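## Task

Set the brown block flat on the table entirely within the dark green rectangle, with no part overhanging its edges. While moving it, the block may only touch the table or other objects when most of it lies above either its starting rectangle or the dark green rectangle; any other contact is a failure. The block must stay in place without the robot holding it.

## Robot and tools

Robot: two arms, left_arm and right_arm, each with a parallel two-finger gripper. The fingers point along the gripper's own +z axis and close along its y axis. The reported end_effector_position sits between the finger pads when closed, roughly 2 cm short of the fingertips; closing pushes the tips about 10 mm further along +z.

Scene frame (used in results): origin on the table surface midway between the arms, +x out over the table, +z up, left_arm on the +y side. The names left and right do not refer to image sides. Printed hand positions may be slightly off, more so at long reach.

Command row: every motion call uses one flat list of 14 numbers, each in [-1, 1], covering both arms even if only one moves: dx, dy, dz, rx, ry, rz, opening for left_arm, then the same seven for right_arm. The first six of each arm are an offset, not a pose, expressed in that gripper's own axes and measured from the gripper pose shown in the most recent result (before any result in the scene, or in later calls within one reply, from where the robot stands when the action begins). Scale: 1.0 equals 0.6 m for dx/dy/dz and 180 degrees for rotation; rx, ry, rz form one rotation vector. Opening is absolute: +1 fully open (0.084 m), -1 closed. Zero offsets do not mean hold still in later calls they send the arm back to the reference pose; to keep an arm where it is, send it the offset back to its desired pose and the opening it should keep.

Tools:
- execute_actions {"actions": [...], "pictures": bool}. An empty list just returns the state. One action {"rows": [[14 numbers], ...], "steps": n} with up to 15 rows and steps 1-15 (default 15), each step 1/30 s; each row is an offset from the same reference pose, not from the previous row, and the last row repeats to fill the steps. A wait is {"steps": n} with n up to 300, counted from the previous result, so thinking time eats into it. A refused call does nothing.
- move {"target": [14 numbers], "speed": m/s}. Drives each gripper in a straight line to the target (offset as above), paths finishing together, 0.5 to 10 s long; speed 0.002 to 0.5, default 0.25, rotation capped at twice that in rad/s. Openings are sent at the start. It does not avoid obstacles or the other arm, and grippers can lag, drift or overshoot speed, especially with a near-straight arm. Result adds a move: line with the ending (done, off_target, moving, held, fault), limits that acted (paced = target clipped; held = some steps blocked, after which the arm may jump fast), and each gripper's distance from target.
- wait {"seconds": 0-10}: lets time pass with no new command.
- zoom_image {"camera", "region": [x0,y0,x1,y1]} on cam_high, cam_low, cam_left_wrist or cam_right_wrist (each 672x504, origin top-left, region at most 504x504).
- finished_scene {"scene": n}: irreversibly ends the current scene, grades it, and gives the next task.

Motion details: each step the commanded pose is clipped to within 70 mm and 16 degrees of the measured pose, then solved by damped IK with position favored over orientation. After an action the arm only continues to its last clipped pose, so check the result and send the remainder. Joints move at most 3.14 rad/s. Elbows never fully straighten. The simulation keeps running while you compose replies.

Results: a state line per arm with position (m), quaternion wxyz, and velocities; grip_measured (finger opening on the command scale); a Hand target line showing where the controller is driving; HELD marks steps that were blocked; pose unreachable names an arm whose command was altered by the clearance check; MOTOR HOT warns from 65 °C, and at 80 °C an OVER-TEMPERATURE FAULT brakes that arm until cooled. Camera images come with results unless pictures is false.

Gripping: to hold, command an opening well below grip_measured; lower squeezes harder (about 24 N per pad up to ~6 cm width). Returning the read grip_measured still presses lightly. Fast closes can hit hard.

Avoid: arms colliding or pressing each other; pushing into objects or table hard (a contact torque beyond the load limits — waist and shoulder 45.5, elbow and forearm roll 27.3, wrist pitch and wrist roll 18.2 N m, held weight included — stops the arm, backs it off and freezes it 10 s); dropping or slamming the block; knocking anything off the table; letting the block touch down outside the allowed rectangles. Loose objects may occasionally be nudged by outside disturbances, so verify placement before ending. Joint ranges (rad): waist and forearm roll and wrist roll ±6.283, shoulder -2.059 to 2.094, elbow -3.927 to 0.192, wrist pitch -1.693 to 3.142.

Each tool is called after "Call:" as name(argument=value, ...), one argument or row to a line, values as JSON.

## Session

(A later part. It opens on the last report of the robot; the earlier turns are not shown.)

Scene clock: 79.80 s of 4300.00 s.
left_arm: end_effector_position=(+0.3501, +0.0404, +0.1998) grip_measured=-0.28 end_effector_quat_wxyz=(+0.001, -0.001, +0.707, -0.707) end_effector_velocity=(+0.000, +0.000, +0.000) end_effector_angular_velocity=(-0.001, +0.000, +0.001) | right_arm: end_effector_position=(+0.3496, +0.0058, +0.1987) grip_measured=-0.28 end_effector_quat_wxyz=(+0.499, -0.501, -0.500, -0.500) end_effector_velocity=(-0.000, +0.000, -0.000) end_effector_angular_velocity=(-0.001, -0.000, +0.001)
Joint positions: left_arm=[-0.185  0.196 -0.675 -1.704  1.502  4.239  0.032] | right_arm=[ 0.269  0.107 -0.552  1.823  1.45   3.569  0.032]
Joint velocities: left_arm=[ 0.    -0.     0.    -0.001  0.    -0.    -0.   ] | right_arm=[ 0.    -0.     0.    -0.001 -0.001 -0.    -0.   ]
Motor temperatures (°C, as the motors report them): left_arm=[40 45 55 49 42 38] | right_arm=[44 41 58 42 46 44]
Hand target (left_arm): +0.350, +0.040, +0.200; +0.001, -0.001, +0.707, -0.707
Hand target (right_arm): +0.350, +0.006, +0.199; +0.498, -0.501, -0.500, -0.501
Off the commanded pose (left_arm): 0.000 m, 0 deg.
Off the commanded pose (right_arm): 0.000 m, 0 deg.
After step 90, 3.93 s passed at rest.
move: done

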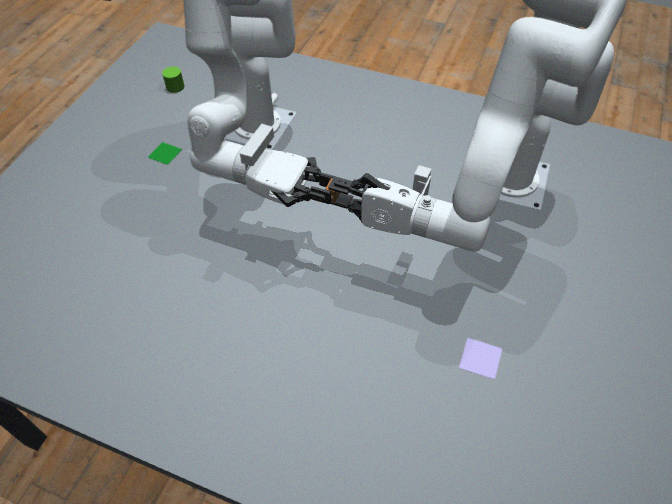

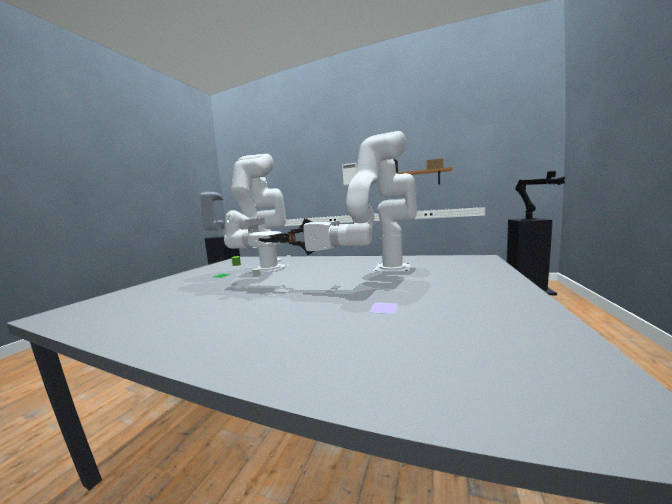

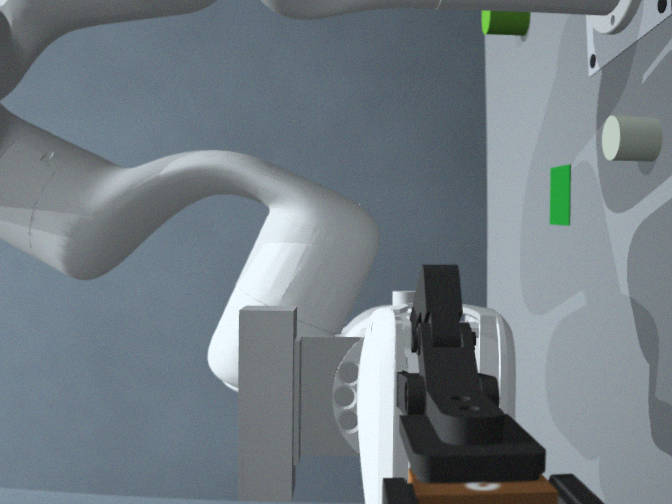

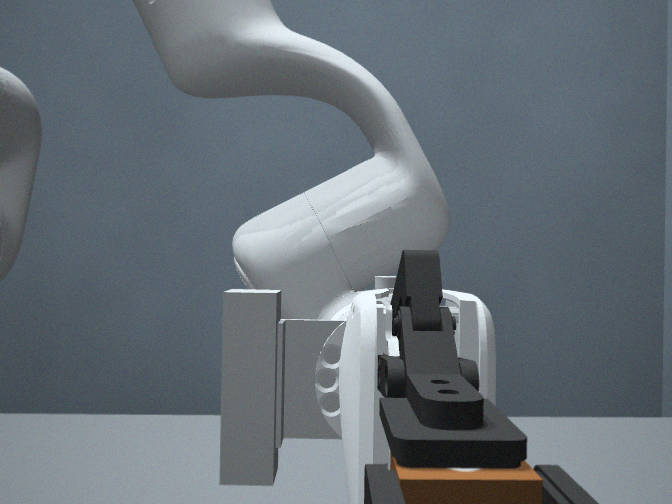

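Call:
move(
  target=[0,0,0,0,0,0,0.6,0,0,0,0,0,0,-0.65],
)

Call:
move(
  target=[0,0,-0.04,0,0,0,0.6,-0.148,-0.183,-0.84,0,-0.5,0,-0.65],
  speed=0.35,
)

Call:
move(
  target=[0,0,0,0,0,0,0.6,0,-0.05,0.108,0,0,0.028,-0.65],
  speed=0.15,
)

Scene clock: 89.20 s of 4300.00 s.
left_arm: end_effector_position=(+0.3501, +0.0404, +0.1997) grip_measured=+0.59 end_effector_quat_wxyz=(+0.001, -0.001, +0.707, -0.707) end_effector_velocity=(-0.000, -0.000, +0.000) end_effector_angular_velocity=(-0.001, +0.001, -0.001) | right_arm: end_effector_position=(+0.3496, +0.0058, +0.1987) grip_measured=-0.28 end_effector_quat_wxyz=(+0.499, -0.501, -0.500, -0.500) end_effector_velocity=(-0.001, -0.000, -0.001) end_effector_angular_velocity=(-0.000, +0.002, -0.000)
Joint positions: left_arm=[-0.185  0.196 -0.675 -1.703  1.502  4.239  0.069] | right_arm=[ 0.269  0.107 -0.552  1.823  1.45   3.569  0.032]
Joint velocities: left_arm=[-0.    -0.     0.001  0.     0.001 -0.001  0.   ] | right_arm=[-0.     0.     0.002  0.     0.     0.    -0.   ]
Motor temperatures (°C, as the motors report them): left_arm=[40 45 54 49 42 38] | right_arm=[44 41 57 42 46 44]
Hand target (left_arm): +0.350, +0.040, +0.200; +0.001, -0.001, +0.707, -0.707
Hand target (right_arm): +0.350, +0.006, +0.199; +0.499, -0.501, -0.500, -0.500
Off the commanded pose (left_arm): 0.000 m, 0 deg.
Off the commanded pose (right_arm): 0.000 m, 0 deg.
After step 90, 5.70 s passed at rest.
move: done

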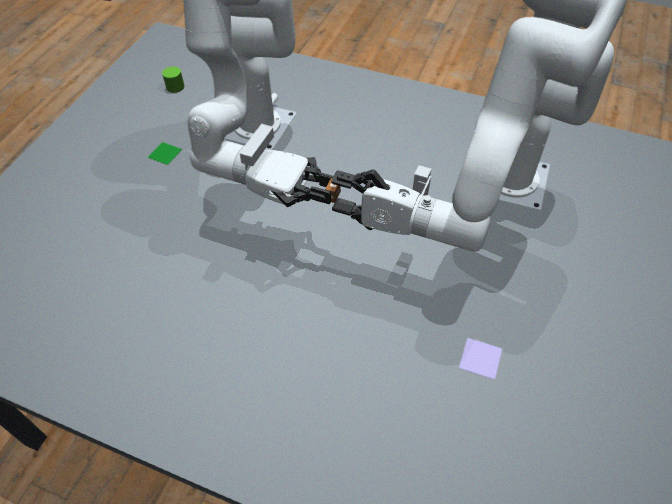

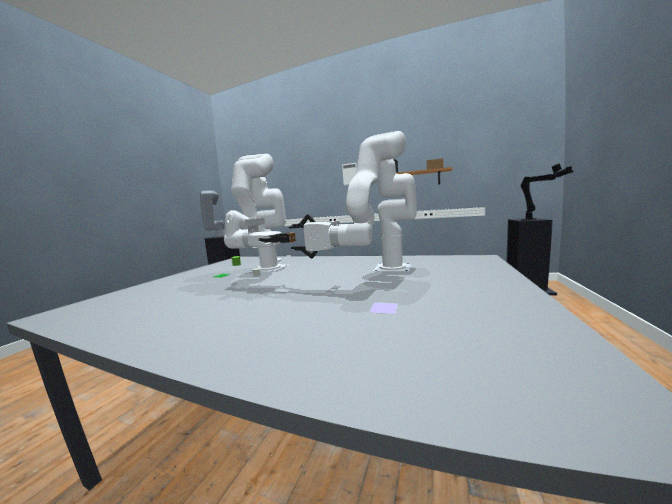

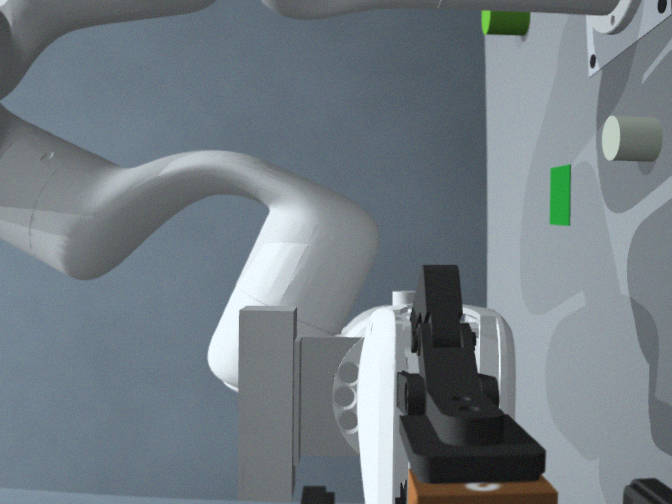

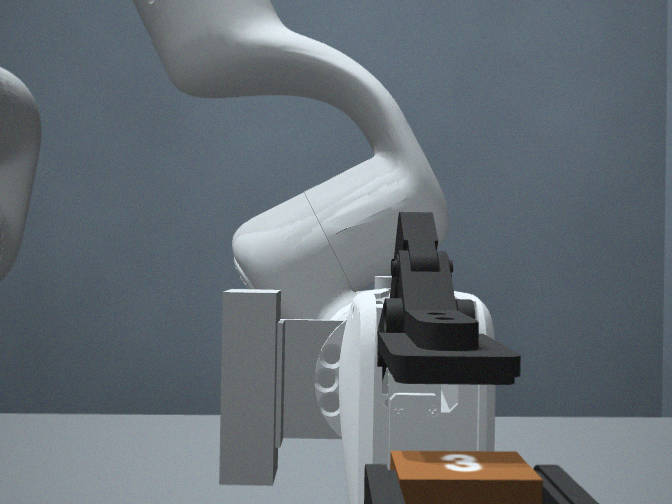

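Scene clock: 92.07 s of 4300.00 s.
left_arm: end_effector_position=(+0.3501, +0.0644, +0.1997) grip_measured=+0.59 end_effector_quat_wxyz=(+0.001, -0.001, +0.707, -0.707) end_effector_velocity=(-0.000, +0.000, -0.000) end_effector_angular_velocity=(+0.001, +0.001, +0.001) | right_arm: end_effector_position=(+0.2395, -0.4973, +0.1102) grip_measured=-0.28 end_effector_quat_wxyz=(-0.000, +0.707, +0.708, +0.001) end_effector_velocity=(-0.000, -0.001, -0.001) end_effector_angular_velocity=(-0.004, +0.001, +0.001)
Joint positions: left_arm=[-0.113  0.19  -0.665 -1.64   1.535  4.239  0.069] | right_arm=[-0.685 -0.578 -0.256  0.003  0.833  4.032  0.032]
Joint velocities: left_arm=[ 0.     0.     0.001 -0.    -0.001 -0.001 -0.   ] | right_arm=[-0.002  0.004  0.    -0.004 -0.006  0.    -0.   ]
Motor temperatures (°C, as the motors report them): left_arm=[40 45 54 49 42 38] | right_arm=[44 41 57 42 46 44]
Hand target (left_arm): +0.350, +0.064, +0.200; +0.001, -0.001, +0.707, -0.707
Hand target (right_arm): +0.239, -0.497, +0.110; -0.000, +0.707, +0.708, +0.001
Off the commanded pose (left_arm): 0.000 m, 0 deg.
Off the commanded pose (right_arm): 0.001 m, 0 deg.
move: done

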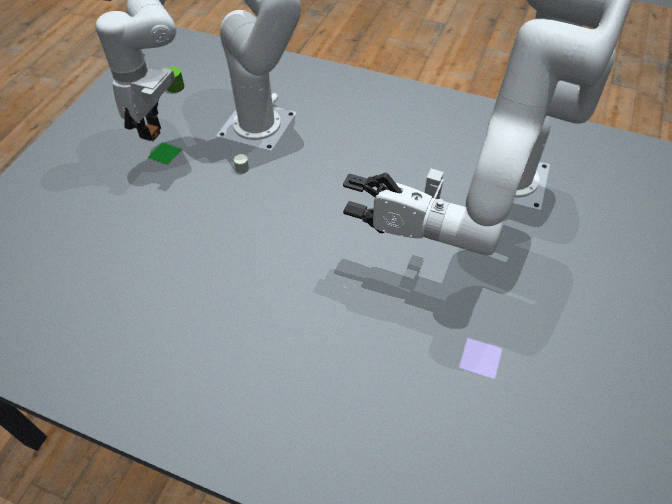

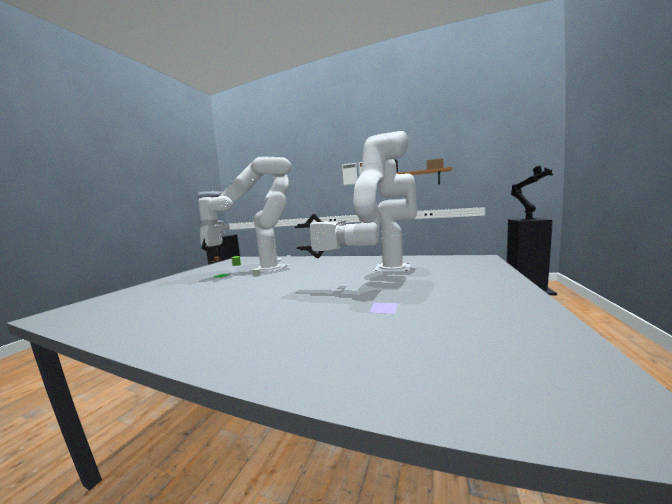

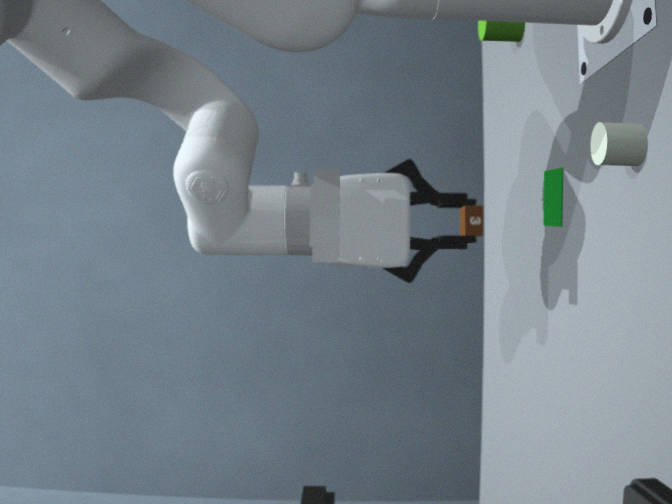

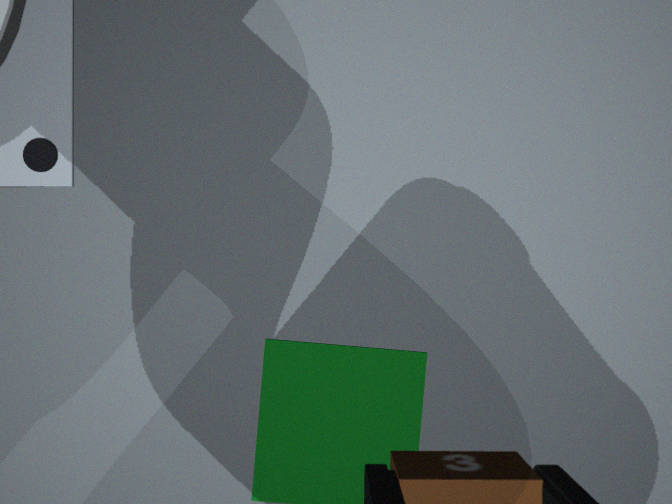

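Scene clock: 93.10 s of 4300.00 s.
left_arm: end_effector_position=(+0.3501, +0.0644, +0.1997) grip_measured=+0.59 end_effector_quat_wxyz=(+0.001, -0.001, +0.707, -0.707) end_effector_velocity=(+0.000, -0.000, +0.000) end_effector_angular_velocity=(-0.000, +0.000, +0.000) | right_arm: end_effector_position=(+0.2097, -0.4971, +0.0457) grip_measured=-0.28 end_effector_quat_wxyz=(+0.000, +0.737, +0.676, +0.001) end_effector_velocity=(-0.001, +0.000, -0.002) end_effector_angular_velocity=(+0.002, +0.002, -0.001)
Joint positions: left_arm=[-0.113  0.19  -0.665 -1.64   1.535  4.239  0.069] | right_arm=[-0.759 -0.447 -0.111  0.004  0.558  4.044  0.032]
Joint velocities: left_arm=[-0.    -0.    -0.    -0.     0.    -0.001 -0.   ] | right_arm=[-0.001  0.009  0.001  0.001 -0.007 -0.     0.   ]
Motor temperatures (°C, as the motors report them): left_arm=[40 45 54 49 42 38] | right_arm=[44 41 58 42 46 44]
Hand target (left_arm): +0.350, +0.064, +0.200; +0.001, -0.001, +0.707, -0.707
Hand target (right_arm): +0.210, -0.497, +0.045; -0.000, +0.737, +0.676, +0.001
Off the commanded pose (left_arm): 0.000 m, 0 deg.
Off the commanded pose (right_arm): 0.000 m, 0 deg.
move: done

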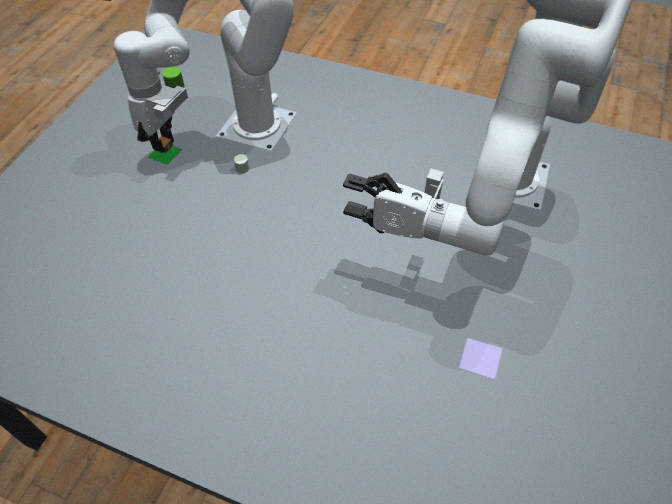

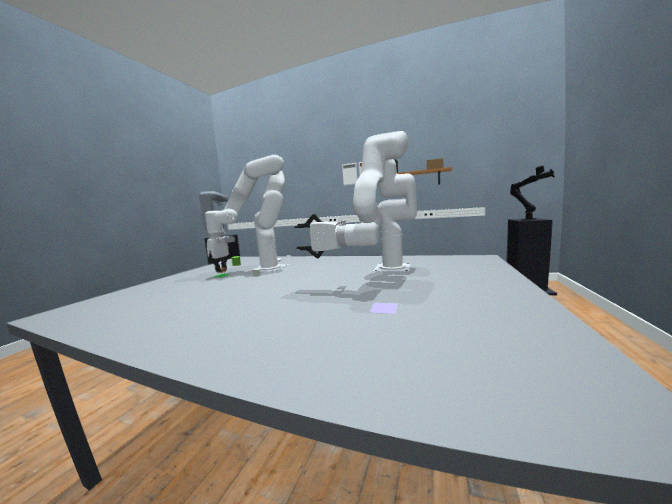

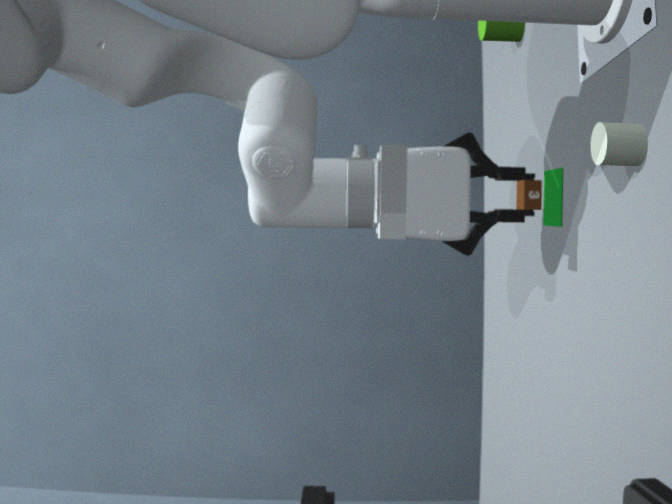

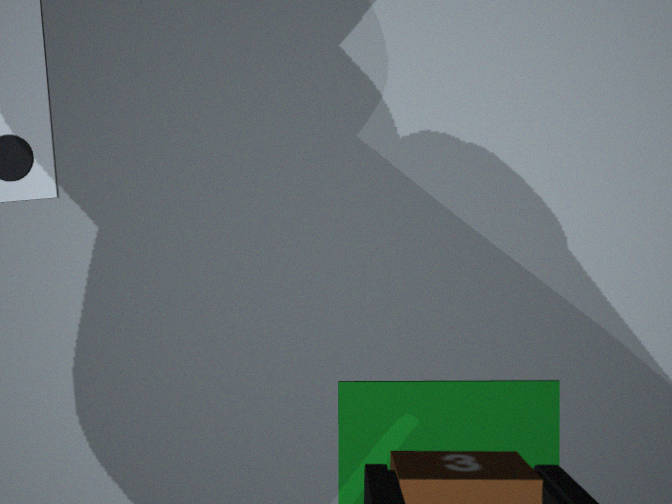

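Call:
move(
  target=[0,0,0,0,0,0,0.6,0,0.003,0.0295,0,0,0,-0.65],
  speed=0.025,
)

Call:
move(
  target=[0,0,0,0,0,0,0.6,0,0,0,0,0,0,0.5],
)

Call:
move(
  target=[0,0,0,0,0,0,0.6,-0.05,0,-0.1,0,0,0,0.5],
  speed=0.2,
)

Scene clock: 101.80 s of 4300.00 s.
left_arm: end_effector_position=(+0.3501, +0.0644, +0.1997) grip_measured=+0.59 end_effector_quat_wxyz=(+0.001, -0.001, +0.707, -0.707) end_effector_velocity=(+0.001, +0.000, -0.000) end_effector_angular_velocity=(+0.000, +0.001, +0.003) | right_arm: end_effector_position=(+0.2114, -0.4973, +0.0282) grip_measured=-0.28 end_effector_quat_wxyz=(+0.000, +0.737, +0.676, +0.001) end_effector_velocity=(+0.002, -0.001, -0.001) end_effector_angular_velocity=(-0.003, -0.003, +0.001)
Joint positions: left_arm=[-0.113  0.19  -0.665 -1.64   1.535  4.239  0.069] | right_arm=[-0.755 -0.35  -0.108  0.004  0.457  4.048  0.032]
Joint velocities: left_arm=[ 0.    -0.     0.    -0.002 -0.001 -0.001 -0.   ] | right_arm=[ 0.001  0.01  -0.003 -0.001 -0.011  0.    -0.   ]
Motor temperatures (°C, as the motors report them): left_arm=[40 45 54 49 42 38] | right_arm=[44 41 58 42 46 44]
Hand target (left_arm): +0.350, +0.064, +0.200; +0.001, -0.001, +0.707, -0.707
Hand target (right_arm): +0.211, -0.497, +0.028; +0.000, +0.737, +0.676, +0.001
Off the commanded pose (left_arm): 0.000 m, 0 deg.
Off the commanded pose (right_arm): 0.000 m, 0 deg.
After step 90, 4.70 s passed at rest.
move: done

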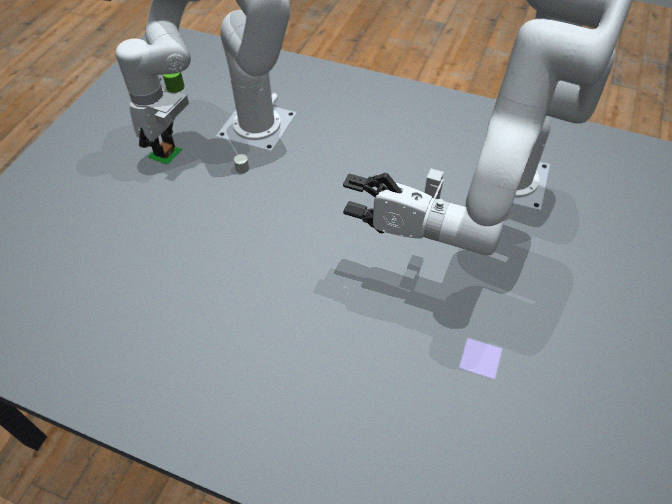

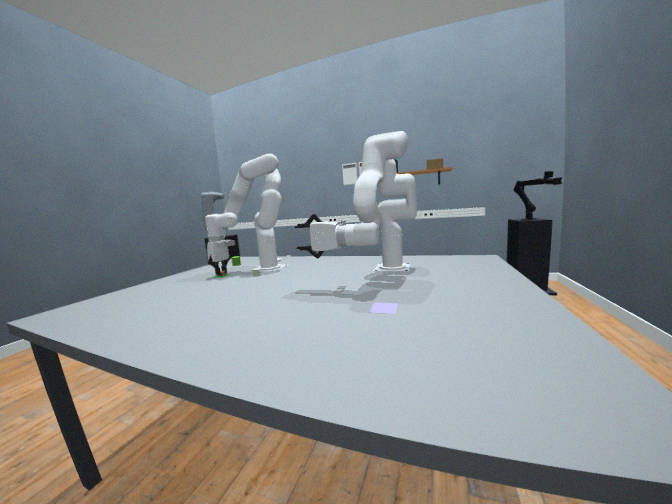

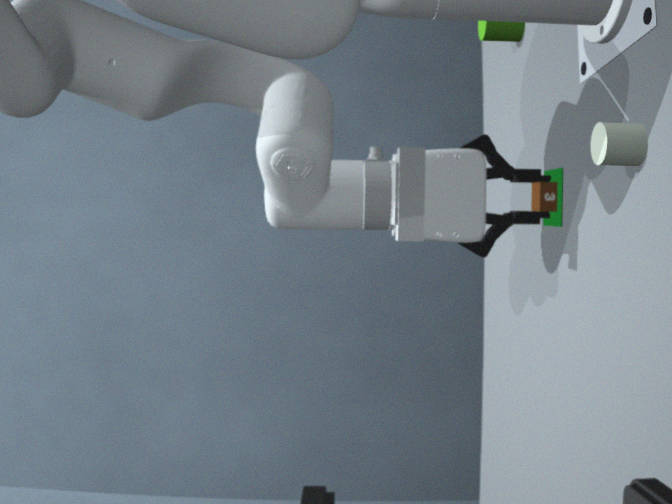

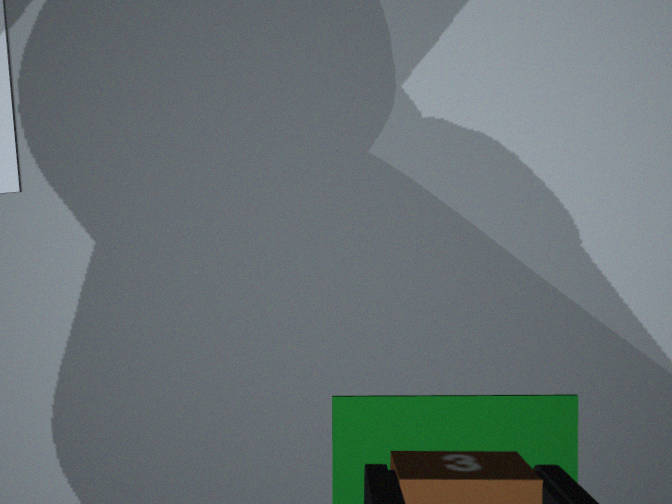

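Scene clock: 102.30 s of 4300.00 s.
left_arm: end_effector_position=(+0.3501, +0.0644, +0.1997) grip_measured=+0.59 end_effector_quat_wxyz=(+0.001, -0.001, +0.707, -0.707) end_effector_velocity=(+0.000, +0.000, -0.001) end_effector_angular_velocity=(+0.001, +0.001, +0.001) | right_arm: end_effector_position=(+0.2114, -0.4973, +0.0282) grip_measured=+0.49 end_effector_quat_wxyz=(+0.000, +0.737, +0.676, +0.001) end_effector_velocity=(+0.000, -0.000, +0.000) end_effector_angular_velocity=(-0.001, -0.000, +0.002)
Joint positions: left_arm=[-0.113  0.19  -0.665 -1.64   1.535  4.239  0.069] | right_arm=[-0.755 -0.35  -0.108  0.004  0.457  4.048  0.065]
Joint velocities: left_arm=[-0.     0.002  0.    -0.001 -0.001  0.001 -0.   ] | right_arm=[ 0.     0.    -0.002 -0.002  0.    -0.001  0.   ]
Motor temperatures (°C, as the motors report them): left_arm=[40 45 54 49 42 38] | right_arm=[44 40 58 42 46 44]
Hand target (left_arm): +0.350, +0.064, +0.200; +0.001, -0.001, +0.707, -0.707
Hand target (right_arm): +0.211, -0.497, +0.028; +0.000, +0.737, +0.676, +0.001
Off the commanded pose (left_arm): 0.000 m, 0 deg.
Off the commanded pose (right_arm): 0.000 m, 0 deg.
move: done

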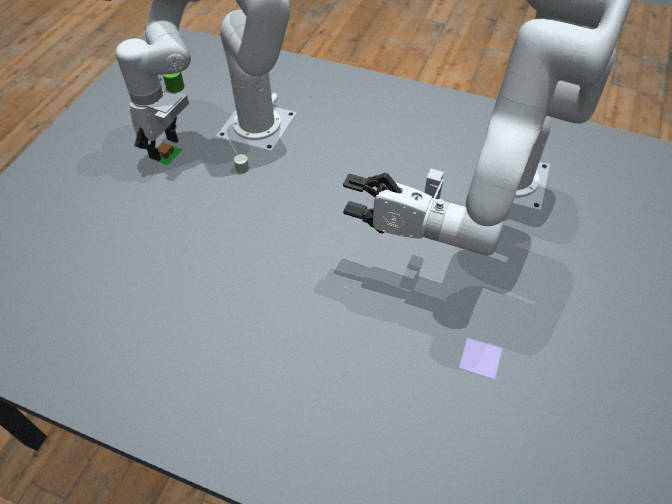

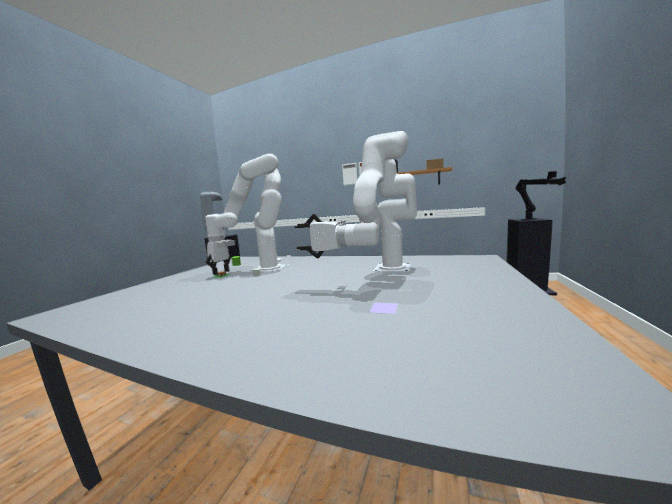

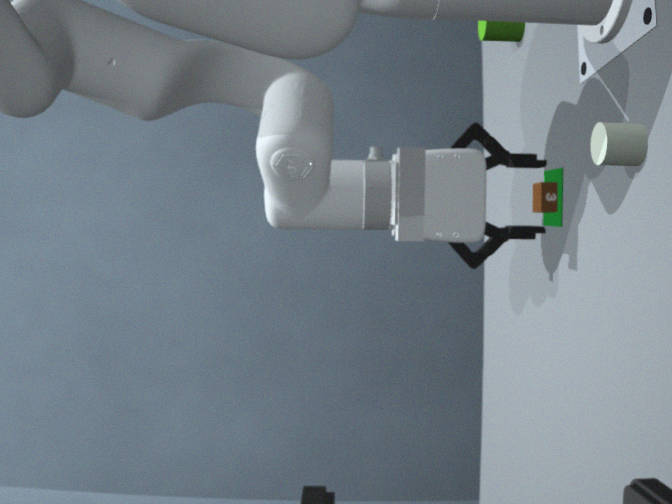

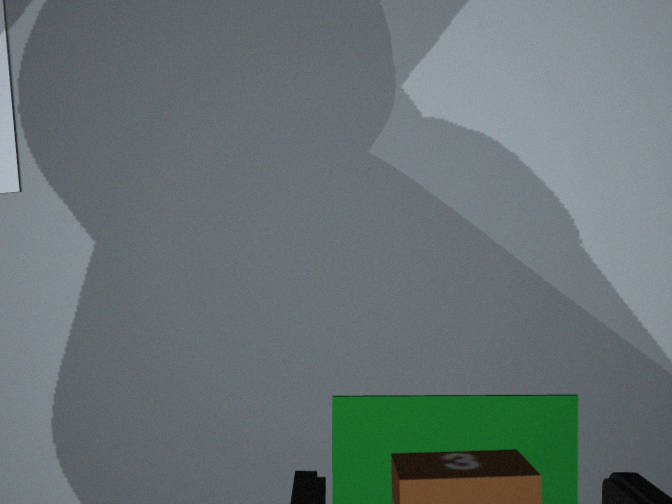

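Scene clock: 103.23 s of 4300.00 s.
left_arm: end_effector_position=(+0.3501, +0.0644, +0.1997) grip_measured=+0.59 end_effector_quat_wxyz=(+0.001, -0.001, +0.707, -0.707) end_effector_velocity=(+0.000, +0.000, -0.000) end_effector_angular_velocity=(-0.000, +0.001, +0.002) | right_arm: end_effector_position=(+0.2087, -0.5270, +0.0877) grip_measured=+0.49 end_effector_quat_wxyz=(-0.000, +0.737, +0.676, +0.001) end_effector_velocity=(-0.000, -0.000, +0.002) end_effector_angular_velocity=(-0.000, +0.000, +0.001)
Joint positions: left_arm=[-0.113  0.19  -0.665 -1.64   1.535  4.239  0.069] | right_arm=[-0.843 -0.519 -0.219  0.003  0.738  3.961  0.065]
Joint velocities: left_arm=[ 0.     0.     0.001 -0.002 -0.001  0.001  0.   ] | right_arm=[-0.001 -0.005 -0.003 -0.001  0.008 -0.002 -0.   ]
Motor temperatures (°C, as the motors report them): left_arm=[40 45 54 49 42 38] | right_arm=[44 40 58 42 46 44]
Hand target (left_arm): +0.350, +0.064, +0.200; +0.001, -0.001, +0.707, -0.707
Hand target (right_arm): +0.209, -0.527, +0.088; +0.000, +0.737, +0.676, +0.001
Off the commanded pose (left_arm): 0.000 m, 0 deg.
Off the commanded pose (right_arm): 0.001 m, 0 deg.
move: done

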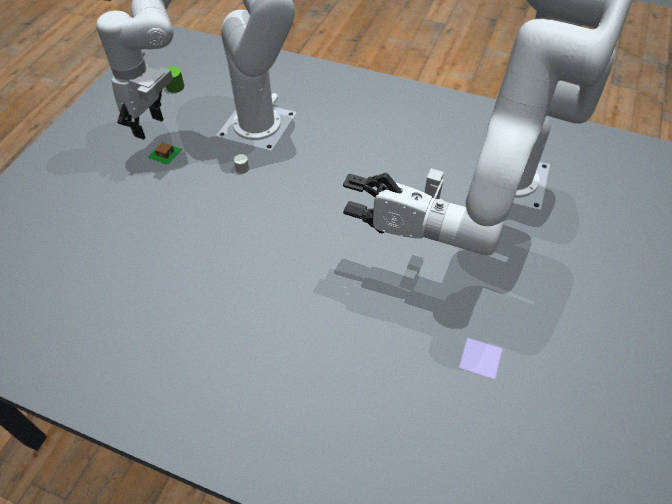

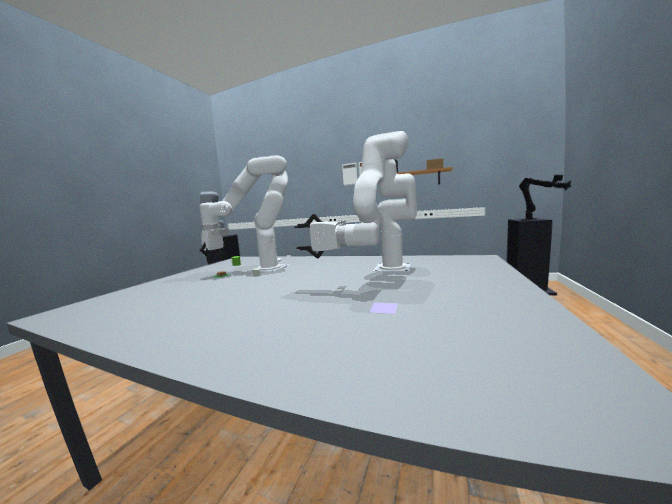

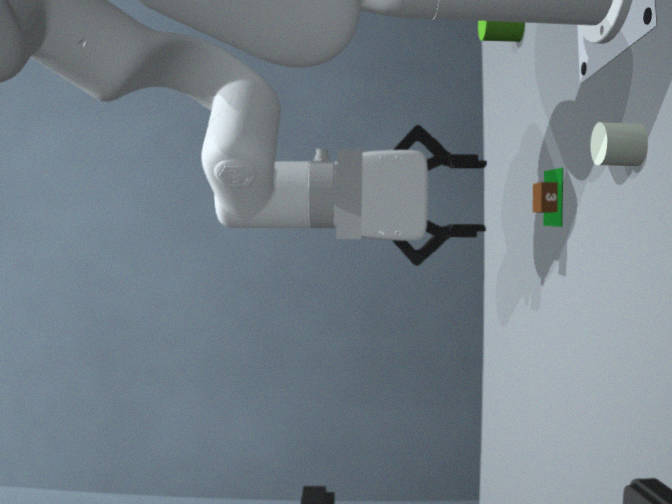

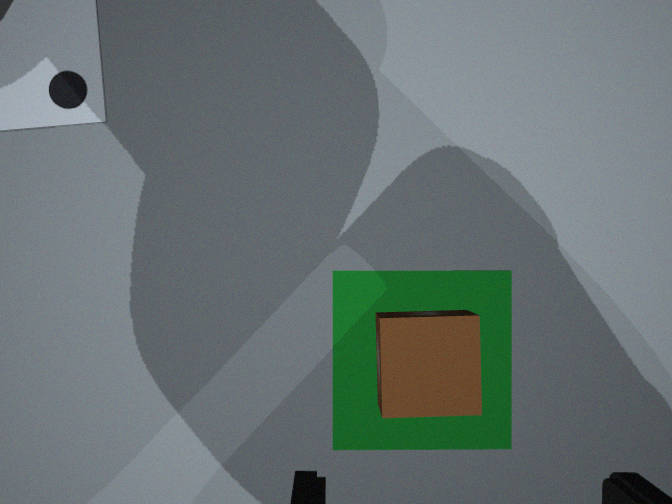

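Call:
finished_scene(
  scene=2,
)

The scene is finished: the task was done.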